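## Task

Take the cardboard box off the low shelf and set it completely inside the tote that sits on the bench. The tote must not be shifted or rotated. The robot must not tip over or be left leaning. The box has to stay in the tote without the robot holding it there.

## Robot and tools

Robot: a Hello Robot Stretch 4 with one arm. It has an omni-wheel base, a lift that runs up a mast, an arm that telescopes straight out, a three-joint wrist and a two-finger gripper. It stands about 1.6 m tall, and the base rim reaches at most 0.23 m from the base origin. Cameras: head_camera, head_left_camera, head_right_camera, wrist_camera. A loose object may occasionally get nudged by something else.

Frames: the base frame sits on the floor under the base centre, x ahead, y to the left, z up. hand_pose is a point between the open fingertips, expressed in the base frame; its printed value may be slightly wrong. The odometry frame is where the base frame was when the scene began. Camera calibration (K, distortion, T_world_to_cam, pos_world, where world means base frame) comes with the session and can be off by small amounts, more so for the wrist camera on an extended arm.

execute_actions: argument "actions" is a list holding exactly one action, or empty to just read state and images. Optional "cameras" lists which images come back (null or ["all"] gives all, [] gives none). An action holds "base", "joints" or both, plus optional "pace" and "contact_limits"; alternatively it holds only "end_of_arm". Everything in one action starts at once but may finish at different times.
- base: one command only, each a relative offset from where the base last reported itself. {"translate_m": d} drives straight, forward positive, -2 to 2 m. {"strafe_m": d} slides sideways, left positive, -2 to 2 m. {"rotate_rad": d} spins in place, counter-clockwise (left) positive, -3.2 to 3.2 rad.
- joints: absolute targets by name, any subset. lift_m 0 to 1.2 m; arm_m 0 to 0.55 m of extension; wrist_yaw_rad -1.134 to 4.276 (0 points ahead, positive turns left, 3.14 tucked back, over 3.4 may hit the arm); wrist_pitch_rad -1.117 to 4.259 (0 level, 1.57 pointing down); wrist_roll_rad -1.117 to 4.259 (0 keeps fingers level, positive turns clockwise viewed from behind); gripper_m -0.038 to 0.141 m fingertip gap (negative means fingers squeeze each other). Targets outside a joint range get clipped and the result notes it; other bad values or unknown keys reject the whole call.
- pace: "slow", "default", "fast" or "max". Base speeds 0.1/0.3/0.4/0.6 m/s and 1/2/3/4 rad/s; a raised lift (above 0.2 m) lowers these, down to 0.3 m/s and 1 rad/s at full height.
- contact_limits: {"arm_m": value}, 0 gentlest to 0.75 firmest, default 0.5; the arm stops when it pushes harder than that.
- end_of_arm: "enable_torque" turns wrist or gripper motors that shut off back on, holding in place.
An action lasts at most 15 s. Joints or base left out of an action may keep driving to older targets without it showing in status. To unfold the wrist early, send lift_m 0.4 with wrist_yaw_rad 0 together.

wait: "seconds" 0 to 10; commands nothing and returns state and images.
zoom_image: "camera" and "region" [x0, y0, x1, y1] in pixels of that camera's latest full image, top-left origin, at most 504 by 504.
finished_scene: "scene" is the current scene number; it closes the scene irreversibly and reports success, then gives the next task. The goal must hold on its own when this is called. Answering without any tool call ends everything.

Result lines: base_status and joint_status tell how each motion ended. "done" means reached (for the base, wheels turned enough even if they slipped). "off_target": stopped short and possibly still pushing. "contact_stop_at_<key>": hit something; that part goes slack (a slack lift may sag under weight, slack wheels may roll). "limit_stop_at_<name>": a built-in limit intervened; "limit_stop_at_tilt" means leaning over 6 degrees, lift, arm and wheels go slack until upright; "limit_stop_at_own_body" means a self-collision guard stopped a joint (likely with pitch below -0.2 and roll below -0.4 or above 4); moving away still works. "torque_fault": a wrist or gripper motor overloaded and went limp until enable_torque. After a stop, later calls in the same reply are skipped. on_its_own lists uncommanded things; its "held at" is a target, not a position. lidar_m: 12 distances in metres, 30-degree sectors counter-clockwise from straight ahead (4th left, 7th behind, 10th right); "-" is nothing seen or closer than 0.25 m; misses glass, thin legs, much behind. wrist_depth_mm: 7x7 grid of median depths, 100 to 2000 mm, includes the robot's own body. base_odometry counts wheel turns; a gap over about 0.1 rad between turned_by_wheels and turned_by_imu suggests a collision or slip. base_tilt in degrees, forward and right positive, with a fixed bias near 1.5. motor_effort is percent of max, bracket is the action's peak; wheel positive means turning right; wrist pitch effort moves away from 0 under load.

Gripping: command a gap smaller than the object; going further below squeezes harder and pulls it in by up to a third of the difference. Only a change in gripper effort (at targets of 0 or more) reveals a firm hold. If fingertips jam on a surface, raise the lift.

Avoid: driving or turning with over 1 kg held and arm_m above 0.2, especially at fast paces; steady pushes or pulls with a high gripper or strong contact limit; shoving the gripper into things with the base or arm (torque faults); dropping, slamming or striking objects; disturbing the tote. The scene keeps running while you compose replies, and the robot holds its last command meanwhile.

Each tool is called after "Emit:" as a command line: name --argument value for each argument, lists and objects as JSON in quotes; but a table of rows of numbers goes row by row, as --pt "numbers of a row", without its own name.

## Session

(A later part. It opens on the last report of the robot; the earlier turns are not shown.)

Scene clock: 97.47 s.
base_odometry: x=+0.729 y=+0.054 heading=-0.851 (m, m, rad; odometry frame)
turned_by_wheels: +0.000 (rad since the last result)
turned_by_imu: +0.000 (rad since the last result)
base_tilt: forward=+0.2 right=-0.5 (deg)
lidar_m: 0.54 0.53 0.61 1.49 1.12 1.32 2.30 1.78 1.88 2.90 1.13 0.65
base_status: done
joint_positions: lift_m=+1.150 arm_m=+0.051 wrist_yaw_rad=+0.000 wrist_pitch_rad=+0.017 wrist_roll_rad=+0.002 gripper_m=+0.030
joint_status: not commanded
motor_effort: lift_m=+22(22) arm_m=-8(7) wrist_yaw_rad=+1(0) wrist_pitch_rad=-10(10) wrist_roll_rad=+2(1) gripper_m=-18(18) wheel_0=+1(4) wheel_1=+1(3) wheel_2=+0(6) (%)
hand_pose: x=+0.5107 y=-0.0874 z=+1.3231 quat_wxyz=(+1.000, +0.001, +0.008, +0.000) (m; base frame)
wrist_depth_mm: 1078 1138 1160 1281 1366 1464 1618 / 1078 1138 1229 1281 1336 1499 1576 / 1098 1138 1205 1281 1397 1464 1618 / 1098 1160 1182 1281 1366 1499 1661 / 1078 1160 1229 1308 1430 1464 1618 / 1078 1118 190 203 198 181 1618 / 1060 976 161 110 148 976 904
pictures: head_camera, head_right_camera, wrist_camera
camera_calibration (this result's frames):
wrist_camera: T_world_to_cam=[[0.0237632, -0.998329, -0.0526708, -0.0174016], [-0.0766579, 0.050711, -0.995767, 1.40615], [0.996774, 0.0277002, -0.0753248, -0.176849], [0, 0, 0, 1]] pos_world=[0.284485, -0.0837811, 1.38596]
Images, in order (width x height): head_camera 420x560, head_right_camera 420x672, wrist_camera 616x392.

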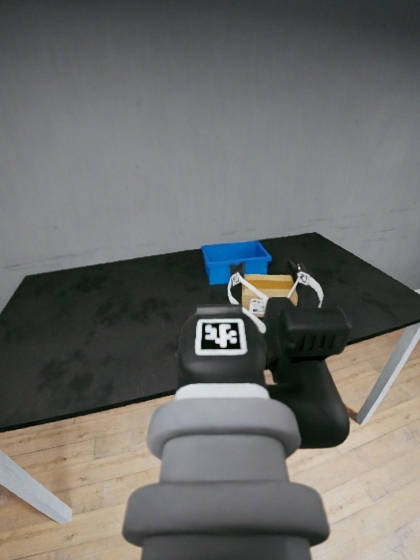

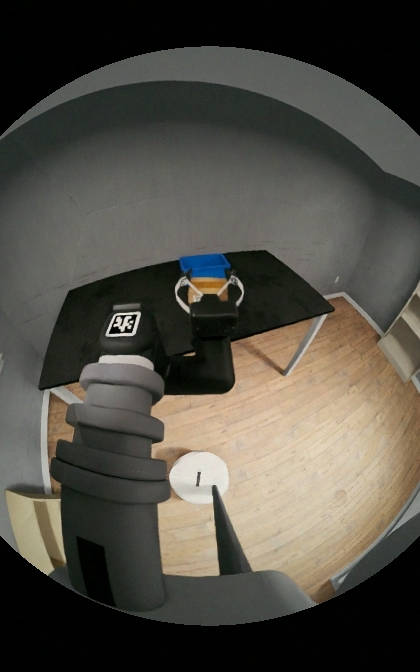

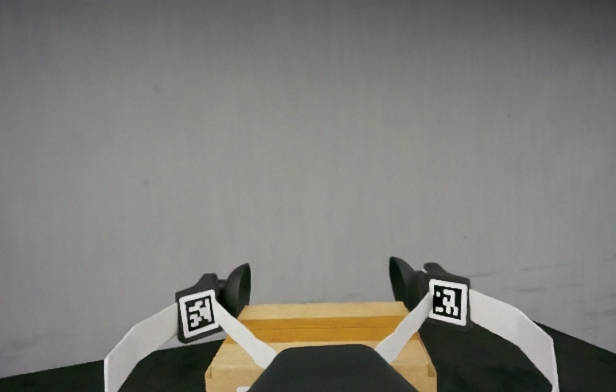

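Emit:
execute_actions --actions '[{"base":{"rotate_rad":0.3},"pace":"slow"}]' --cameras '[]'

Emit:
execute_actions --actions '[{"base":{"strafe_m":-0.45},"pace":"slow"}]' --cameras '[]'

Emit:
execute_actions --actions '[{"base":{"translate_m":0.2},"joints":{"arm_m":0.4,"wrist_pitch_rad":0.3},"pace":"slow"}]' --cameras '["head_camera","head_right_camera","wrist_camera"]'

Scene clock: 111.77 s.
base_odometry: x=+0.729 y=+0.054 heading=-0.551 (m, m, rad; odometry frame)
turned_by_wheels: +0.300 (rad since the last result)
turned_by_imu: +0.299 (rad since the last result)
base_tilt: forward=+0.2 right=-0.5 (deg)
lidar_m: 0.53 0.54 0.77 1.13 1.19 1.67 2.28 1.75 2.40 2.89 0.75 0.56
base_status: done
joint_positions: lift_m=+1.150 arm_m=+0.051 wrist_yaw_rad=+0.000 wrist_pitch_rad=+0.017 wrist_roll_rad=+0.002 gripper_m=+0.030
joint_status: not commanded
motor_effort: lift_m=+21(22) arm_m=-8(7) wrist_yaw_rad=+0(0) wrist_pitch_rad=-10(9) wrist_roll_rad=+1(1) gripper_m=-16(18) wheel_0=+0(1) wheel_1=-1(6) wheel_2=+0(3) (%)
hand_pose: x=+0.5107 y=-0.0874 z=+1.3231 quat_wxyz=(+1.000, +0.001, +0.008, +0.000) (m; base frame)
wrist_depth_mm: 1182 1182 1205 1160 1182 1182 1182 / 1205 1182 1205 1182 1160 1160 1205 / 1255 1205 1205 1229 1205 1229 1182 / 1182 1205 1229 1255 1182 1182 1205 / 1229 1205 1229 1205 1182 1205 1205 / 1205 1229 191 204 198 181 1205 / 1229 976 162 109 148 768 750
pictures: none
No camera images: the call's "cameras" was empty. Leave "cameras" out to get every camera's image.

Scene clock: 117.40 s.
base_odometry: x=+0.494 y=-0.329 heading=-0.551 (m, m, rad; odometry frame)
turned_by_wheels: +0.000 (rad since the last result)
turned_by_imu: -0.002 (rad since the last result)
base_tilt: forward=+0.2 right=-0.5 (deg)
lidar_m: 0.51 0.53 0.76 1.57 1.65 2.34 1.67 1.72 2.42 2.45 0.75 0.54
base_status: done
joint_positions: lift_m=+1.150 arm_m=+0.051 wrist_yaw_rad=+0.000 wrist_pitch_rad=+0.017 wrist_roll_rad=+0.002 gripper_m=+0.030
joint_status: not commanded
motor_effort: lift_m=+22(22) arm_m=-8(8) wrist_yaw_rad=-1(0) wrist_pitch_rad=-10(10) wrist_roll_rad=+1(1) gripper_m=-19(15) wheel_0=+0(1) wheel_1=-2(4) wheel_2=+0(1) (%)
hand_pose: x=+0.5107 y=-0.0874 z=+1.3231 quat_wxyz=(+1.000, +0.001, +0.008, +0.000) (m; base frame)
wrist_depth_mm: 1182 1182 1182 1160 1160 1160 1160 / 1182 1160 1182 1182 1205 1182 1160 / 1205 1182 1182 1205 1205 1160 1182 / 1205 1182 1229 1205 1160 1205 1182 / 1205 1229 1229 1205 1229 1229 1229 / 1229 1205 190 203 198 180 1229 / 1118 960 162 110 148 976 891
pictures: none
No camera images: the call's "cameras" was empty. Leave "cameras" out to get every camera's image.

Scene clock: 122.17 s.
base_odometry: x=+0.664 y=-0.434 heading=-0.551 (m, m, rad; odometry frame)
turned_by_wheels: +0.000 (rad since the last result)
turned_by_imu: +0.000 (rad since the last result)
base_tilt: forward=+0.3 right=-0.5 (deg)
lidar_m: 0.32 0.33 0.47 1.60 1.66 2.56 1.85 1.95 2.54 2.45 0.45 0.34
base_status: done
joint_positions: lift_m=+1.150 arm_m=+0.399 wrist_yaw_rad=+0.000 wrist_pitch_rad=+0.303 wrist_roll_rad=+0.002 gripper_m=+0.030
joint_status: all done
motor_effort: lift_m=+22(22) arm_m=+8(7) wrist_yaw_rad=+0(1) wrist_pitch_rad=-9(9) wrist_roll_rad=+1(1) gripper_m=-18(18) wheel_0=+0(1) wheel_1=+1(1) wheel_2=-2(7) (%)
hand_pose: x=+0.8449 y=-0.0874 z=+1.2419 quat_wxyz=(+0.989, +0.001, +0.151, +0.000) (m; base frame)
wrist_depth_mm: 574 574 580 574 574 574 580 / 603 597 603 603 597 603 603 / 621 627 627 627 634 627 627 / 654 661 668 668 654 661 668 / 691 691 691 707 683 683 707 / 732 715 191 205 199 180 715 / 661 455 163 110 148 603 580
pictures: head_camera, head_right_camera, wrist_camera
camera_calibration (this result's frames):
wrist_camera: T_world_to_cam=[[0.00802225, -0.998328, -0.0572522, -0.0106067], [-0.354404, 0.0506991, -0.933717, 1.50858], [0.935058, 0.0277809, -0.353404, -0.118669], [0, 0, 0, 1]] pos_world=[0.645694, -0.0837757, 1.36604]
Images, in order (width x height): head_camera 420x560, head_right_camera 420x672, wrist_camera 616x392.

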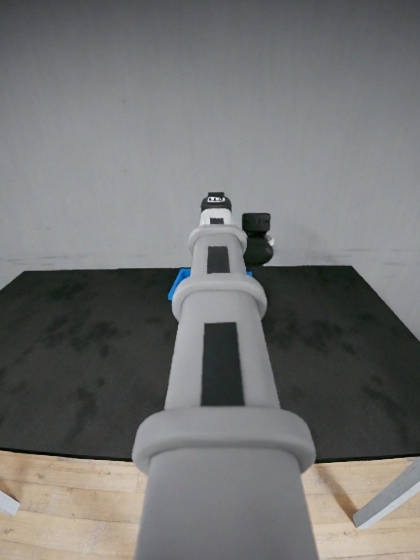

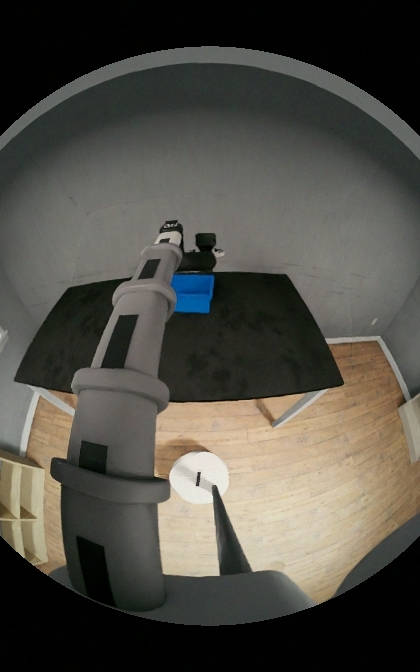

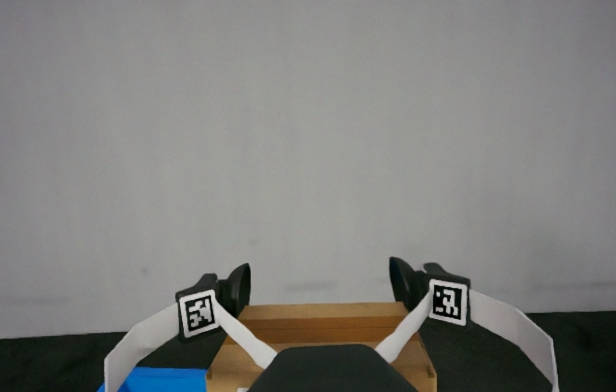

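Emit:
execute_actions --actions '[{"base":{"strafe_m":0.105},"joints":{"arm_m":0.3,"wrist_pitch_rad":0.9},"pace":"slow"}]' --cameras '["head_left_camera","head_right_camera","wrist_camera"]'

Scene clock: 128.47 s.
base_odometry: x=+0.719 y=-0.344 heading=-0.552 (m, m, rad; odometry frame)
turned_by_wheels: +0.000 (rad since the last result)
turned_by_imu: +0.000 (rad since the last result)
base_tilt: forward=+0.4 right=-0.5 (deg)
lidar_m: 0.33 0.35 0.47 1.48 1.53 2.57 1.88 1.93 2.63 2.55 0.49 0.32
base_status: done
joint_positions: lift_m=+1.150 arm_m=+0.301 wrist_yaw_rad=+0.000 wrist_pitch_rad=+0.902 wrist_roll_rad=+0.002 gripper_m=+0.030
joint_status: all done
motor_effort: lift_m=+22(22) arm_m=-7(8) wrist_yaw_rad=-1(1) wrist_pitch_rad=-5(7) wrist_roll_rad=+1(1) gripper_m=-19(17) wheel_0=-2(6) wheel_1=+0(6) wheel_2=-1(1) (%)
hand_pose: x=+0.6511 y=-0.0874 z=+1.1017 quat_wxyz=(+0.900, +0.001, +0.436, +0.000) (m; base frame)
wrist_depth_mm: 732 723 723 723 723 715 707 / 676 661 521 530 496 634 621 / 591 580 469 559 544 554 549 / 525 521 459 445 433 488 488 / 473 473 459 459 449 445 442 / 427 424 190 204 198 180 407 / 394 379 163 109 148 373 370
pictures: head_left_camera, head_right_camera, wrist_camera
camera_calibration (this result's frames):
wrist_camera: T_world_to_cam=[[-0.025646, -0.998328, -0.0517966, -0.00117183], [-0.819092, 0.0506886, -0.571418, 1.21239], [0.573088, 0.0277716, -0.819023, 0.761618], [0, 0, 0, 1]] pos_world=[0.556555, -0.0837756, 1.3165]
Images, in order (width x height): head_left_camera 420x672, head_right_camera 420x672, wrist_camera 616x392.

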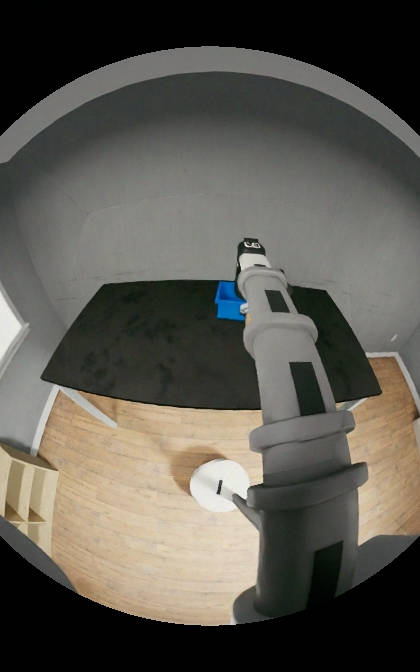

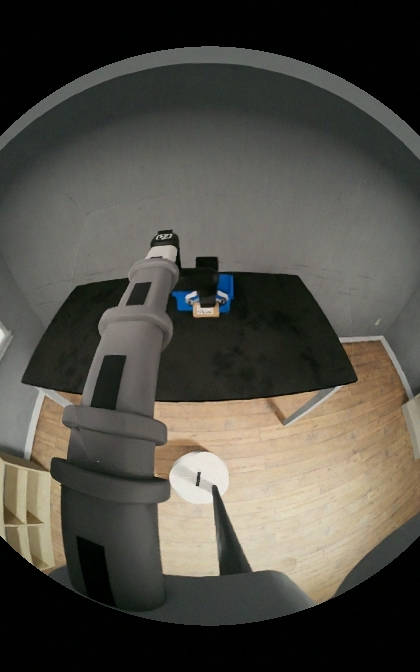

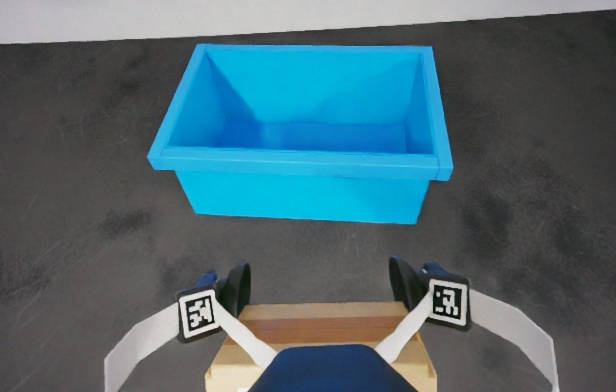

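Emit:
execute_actions --actions '[{"base":{"translate_m":0.13},"joints":{"arm_m":0.5,"wrist_pitch_rad":1.45},"pace":"slow"}]' --cameras '[]'

Emit:
execute_actions --actions '[{"base":{"strafe_m":0.013},"pace":"slow"}]' --cameras '["head_left_camera","head_right_camera","wrist_camera"]'

Scene clock: 145.70 s.
base_odometry: x=+0.830 y=-0.413 heading=-0.552 (m, m, rad; odometry frame)
turned_by_wheels: +0.000 (rad since the last result)
turned_by_imu: +0.000 (rad since the last result)
base_tilt: forward=+0.3 right=-0.6 (deg)
lidar_m: 0.25 0.25 0.29 0.86 1.52 2.17 2.02 2.08 2.64 0.80 0.29 0.25
base_status: done
joint_positions: lift_m=+1.150 arm_m=+0.499 wrist_yaw_rad=+0.000 wrist_pitch_rad=+1.451 wrist_roll_rad=+0.002 gripper_m=+0.030
joint_status: all done
motor_effort: lift_m=+22(22) arm_m=+8(8) wrist_yaw_rad=+0(0) wrist_pitch_rad=-2(5) wrist_roll_rad=+1(1) gripper_m=-17(18) wheel_0=+0(0) wheel_1=+1(5) wheel_2=-2(5) (%)
hand_pose: x=+0.7041 y=-0.0874 z=+1.0415 quat_wxyz=(+0.748, +0.001, +0.663, -0.001) (m; base frame)
wrist_depth_mm: 382 255 263 256 251 257 375 / 377 286 351 334 322 290 368 / 368 291 364 364 366 309 362 / 364 297 362 362 355 303 355 / 362 301 357 353 349 293 353 / 353 236 190 204 198 182 347 / 351 349 161 110 148 345 343
pictures: none
No camera images: the call's "cameras" was empty. Leave "cameras" out to get every camera's image.

Scene clock: 146.67 s.
base_odometry: x=+0.836 y=-0.401 heading=-0.552 (m, m, rad; odometry frame)
turned_by_wheels: +0.000 (rad since the last result)
turned_by_imu: +0.000 (rad since the last result)
base_tilt: forward=+0.2 right=-0.5 (deg)
lidar_m: 0.25 0.25 0.30 0.83 1.52 2.12 2.02 2.07 2.67 0.82 0.30 0.25
base_status: done
joint_positions: lift_m=+1.150 arm_m=+0.499 wrist_yaw_rad=+0.000 wrist_pitch_rad=+1.451 wrist_roll_rad=+0.002 gripper_m=+0.030
joint_status: not commanded
motor_effort: lift_m=+21(22) arm_m=+7(7) wrist_yaw_rad=+0(0) wrist_pitch_rad=-2(2) wrist_roll_rad=+1(1) gripper_m=-18(17) wheel_0=-1(4) wheel_1=+1(6) wheel_2=-1(0) (%)
hand_pose: x=+0.7041 y=-0.0874 z=+1.0415 quat_wxyz=(+0.748, +0.001, +0.663, -0.001) (m; base frame)
wrist_depth_mm: 382 257 257 262 253 250 373 / 379 277 351 340 327 301 258 / 370 267 364 364 364 340 254 / 368 270 362 357 359 334 251 / 362 273 353 353 353 322 246 / 353 237 191 204 198 182 236 / 349 347 162 109 148 343 343
pictures: head_left_camera, head_right_camera, wrist_camera
camera_calibration (this result's frames):
wrist_camera: T_world_to_cam=[[-0.0489576, -0.998326, -0.0307953, -0.00838999], [-0.9969, 0.0507427, -0.0601375, 0.814146], [0.0615995, 0.0277557, -0.997715, 1.22829], [0, 0, 0, 1]] pos_world=[0.735549, -0.0837799, 1.27419]
Images, in order (width x height): head_left_camera 420x672, head_right_camera 420x672, wrist_camera 616x392.

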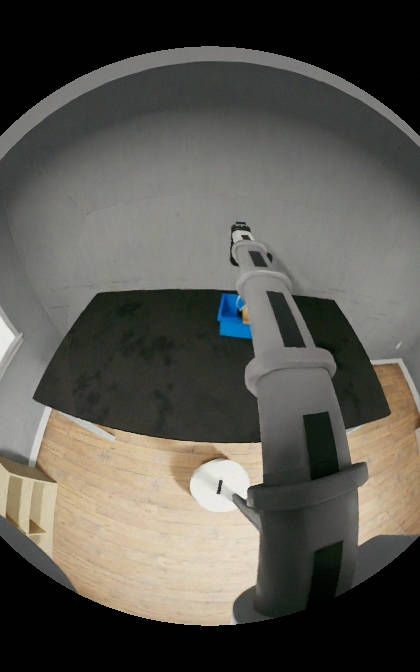

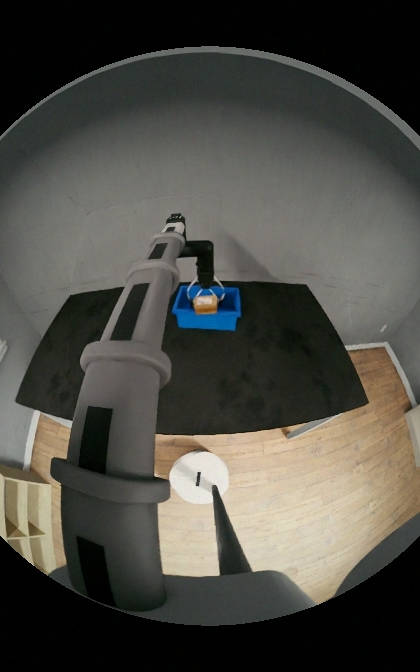

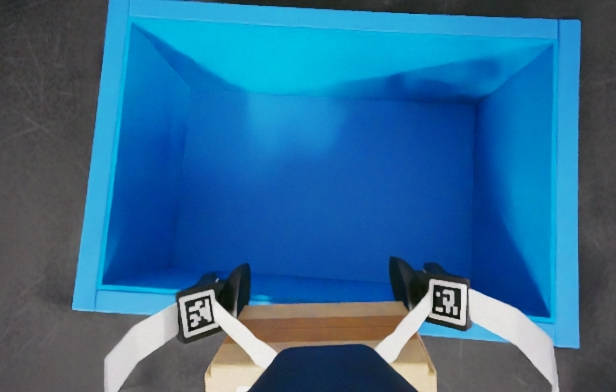

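Emit:
execute_actions --actions '[{"joints":{"arm_m":0.55,"wrist_pitch_rad":1.25},"pace":"slow"}]' --cameras '["head_right_camera","wrist_camera"]'

Scene clock: 152.17 s.
base_odometry: x=+0.836 y=-0.401 heading=-0.552 (m, m, rad; odometry frame)
turned_by_wheels: +0.000 (rad since the last result)
turned_by_imu: +0.000 (rad since the last result)
base_tilt: forward=+0.3 right=-0.6 (deg)
lidar_m: 0.25 0.25 0.31 0.85 1.51 2.14 2.00 2.08 2.65 0.80 0.29 0.25
base_status: not commanded
joint_positions: lift_m=+1.150 arm_m=+0.549 wrist_yaw_rad=+0.000 wrist_pitch_rad=+1.251 wrist_roll_rad=+0.002 gripper_m=+0.030
joint_status: all done
motor_effort: lift_m=+21(22) arm_m=+7(7) wrist_yaw_rad=+0(0) wrist_pitch_rad=-5(5) wrist_roll_rad=+2(1) gripper_m=-17(18) wheel_0=-1(1) wheel_1=+1(1) wheel_2=+0(0) (%)
hand_pose: x=+0.8102 y=-0.0874 z=+1.0541 quat_wxyz=(+0.811, +0.001, +0.586, -0.001) (m; base frame)
wrist_depth_mm: 459 452 452 449 449 449 439 / 436 436 430 427 424 424 421 / 415 415 415 410 404 404 404 / 397 389 287 271 281 264 384 / 384 286 368 373 366 330 263 / 366 253 190 203 198 181 246 / 353 241 162 110 148 336 233
pictures: head_right_camera, wrist_camera
camera_calibration (this result's frames):
wrist_camera: T_world_to_cam=[[-0.0419134, -0.998325, -0.0398761, 0.0010476], [-0.965232, 0.0507661, -0.256417, 1.10185], [0.258012, 0.0277424, -0.965743, 1.04142], [0, 0, 0, 1]] pos_world=[0.794884, -0.0837822, 1.28832]
Images, in order (width x height): head_right_camera 420x672, wrist_camera 616x392.

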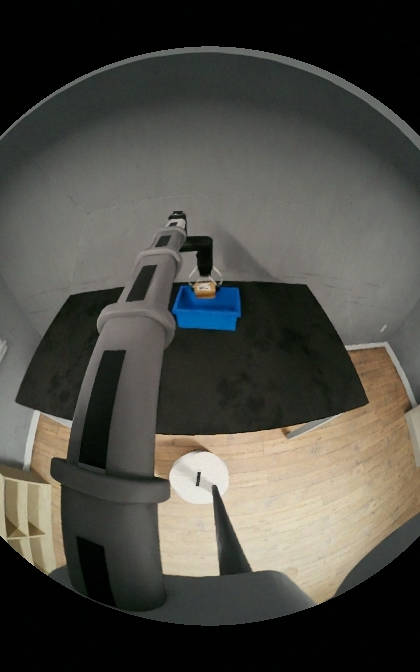

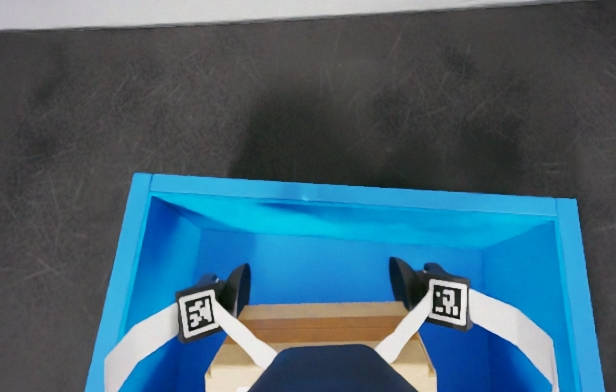

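Emit:
execute_actions --actions '[{"joints":{"lift_m":1.02,"arm_m":0.535},"pace":"slow"}]' --cameras '["head_right_camera","wrist_camera"]'

Scene clock: 161.07 s.
base_odometry: x=+0.836 y=-0.401 heading=-0.552 (m, m, rad; odometry frame)
turned_by_wheels: +0.000 (rad since the last result)
turned_by_imu: +0.000 (rad since the last result)
base_tilt: forward=+0.3 right=-0.4 (deg)
lidar_m: 0.25 0.25 0.28 0.82 1.49 2.13 2.01 2.08 2.66 0.76 0.30 0.25
base_status: not commanded
joint_positions: lift_m=+1.020 arm_m=+0.536 wrist_yaw_rad=+0.000 wrist_pitch_rad=+1.251 wrist_roll_rad=+0.002 gripper_m=+0.030
joint_status: all done
motor_effort: lift_m=+15(17) arm_m=-8(9) wrist_yaw_rad=+0(0) wrist_pitch_rad=-4(5) wrist_roll_rad=+1(1) gripper_m=-17(16) wheel_0=-1(1) wheel_1=+1(1) wheel_2=+0(0) (%)
hand_pose: x=+0.7978 y=-0.0874 z=+0.9246 quat_wxyz=(+0.811, +0.001, +0.586, -0.001) (m; base frame)
wrist_depth_mm: 303 300 296 296 291 291 289 / 154 156 151 146 144 143 142 / 168 206 201 194 186 180 175 / 171 246 254 249 248 246 230 / 173 240 243 242 241 239 235 / 175 233 190 202 198 181 229 / 178 220 162 109 148 220 217
pictures: head_right_camera, wrist_camera
camera_calibration (this result's frames):
wrist_camera: T_world_to_cam=[[-0.0419109, -0.998325, -0.039879, -0.00463082], [-0.965214, 0.0507664, -0.256484, 1.05679], [0.258079, 0.0277424, -0.965726, 0.919527], [0, 0, 0, 1]] pos_world=[0.782522, -0.0837822, 1.15887]
Images, in order (width x height): head_right_camera 420x672, wrist_camera 616x392.

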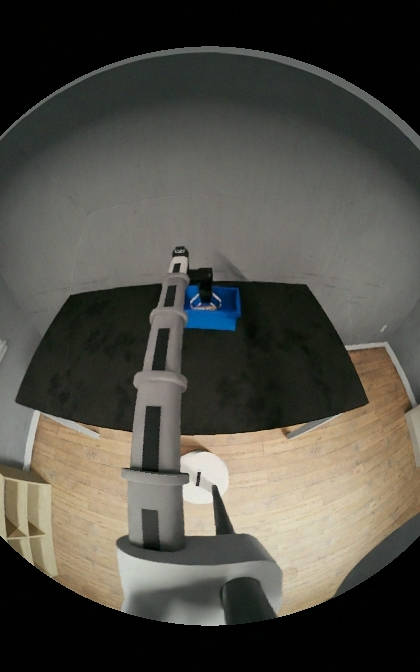

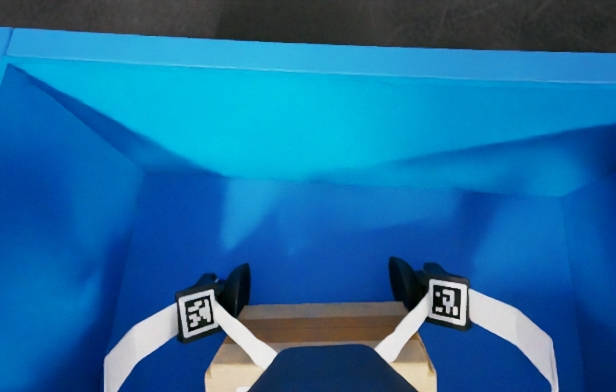

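Close to the floor.

Emit:
execute_actions --actions '[{"joints":{"gripper_m":0.13}}]' --cameras '[]'

Emit:
execute_actions --actions '[{"joints":{"lift_m":1.18}}]' --cameras '["head_right_camera","wrist_camera"]'

Scene clock: 165.87 s.
base_odometry: x=+0.836 y=-0.401 heading=-0.552 (m, m, rad; odometry frame)
turned_by_wheels: +0.000 (rad since the last result)
turned_by_imu: +0.000 (rad since the last result)
base_tilt: forward=+0.3 right=-0.5 (deg)
lidar_m: 0.25 0.25 0.27 0.85 1.51 2.13 2.03 2.07 2.67 0.78 0.29 0.25
base_status: not commanded
joint_positions: lift_m=+1.021 arm_m=+0.536 wrist_yaw_rad=-0.003 wrist_pitch_rad=+1.253 wrist_roll_rad=+0.002 gripper_m=+0.130
joint_status: all done
motor_effort: lift_m=+12(15) arm_m=-4(8) wrist_yaw_rad=+10(10) wrist_pitch_rad=-11(10) wrist_roll_rad=+1(1) gripper_m=-1(17) wheel_0=+0(1) wheel_1=+1(1) wheel_2=-3(3) (%)
hand_pose: x=+0.7964 y=-0.0877 z=+0.9247 quat_wxyz=(+0.810, +0.002, +0.586, -0.002) (m; base frame)
wrist_depth_mm: 309 309 307 304 304 303 297 / 157 156 155 153 151 150 150 / 171 206 201 194 186 180 177 / 173 250 258 258 253 253 232 / 175 248 251 249 248 248 240 / 178 239 194 202 193 231 232 / 180 229 171 110 157 225 225
pictures: none
No camera images: the call's "cameras" was empty. Leave "cameras" out to get every camera's image.

Scene clock: 167.60 s.
base_odometry: x=+0.836 y=-0.401 heading=-0.552 (m, m, rad; odometry frame)
turned_by_wheels: +0.000 (rad since the last result)
turned_by_imu: +0.000 (rad since the last result)
base_tilt: forward=+0.3 right=-0.5 (deg)
lidar_m: 0.25 0.25 0.29 0.84 1.51 2.15 2.00 2.09 2.66 0.81 0.29 0.25
base_status: not commanded
joint_positions: lift_m=+1.180 arm_m=+0.536 wrist_yaw_rad=+0.000 wrist_pitch_rad=+1.251 wrist_roll_rad=+0.002 gripper_m=+0.130
joint_status: all done
motor_effort: lift_m=+22(24) arm_m=-5(4) wrist_yaw_rad=+0(9) wrist_pitch_rad=-2(10) wrist_roll_rad=+1(1) gripper_m=+0(1) wheel_0=-1(1) wheel_1=+1(1) wheel_2=-1(3) (%)
hand_pose: x=+0.7975 y=-0.0874 z=+1.0841 quat_wxyz=(+0.811, +0.001, +0.585, -0.001) (m; base frame)
wrist_depth_mm: 484 484 484 480 477 480 477 / 477 473 462 469 459 459 455 / 452 449 452 442 442 433 433 / 433 430 332 319 327 310 415 / 413 402 399 402 399 309 397 / 399 278 379 330 377 286 377 / 382 300 370 110 370 345 317
pictures: head_right_camera, wrist_camera
camera_calibration (this result's frames):
wrist_camera: T_world_to_cam=[[-0.0420894, -0.998315, -0.0399388, 0.00191383], [-0.965045, 0.0509715, -0.257079, 1.09787], [0.258682, 0.0277224, -0.965565, 1.07302], [0, 0, 0, 1]] pos_world=[0.782006, -0.0837962, 1.31838]
Images, in order (width x height): head_right_camera 420x672, wrist_camera 616x392.

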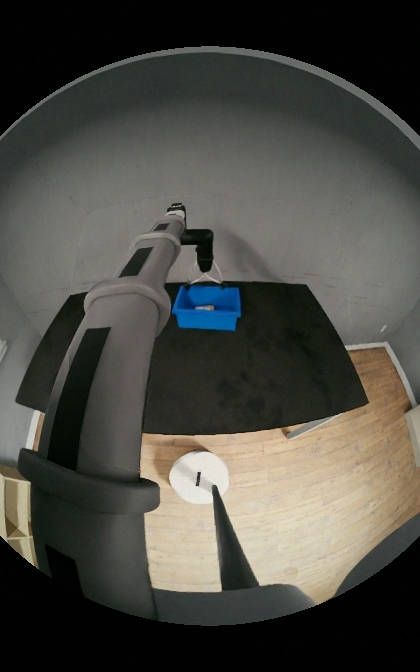

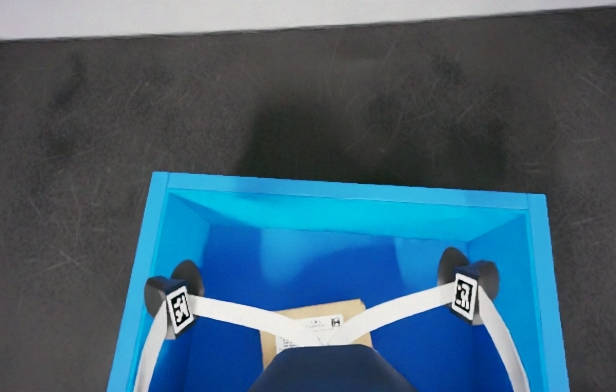

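Emit:
finished_scene --scene 1

The scene is finished: the task was done.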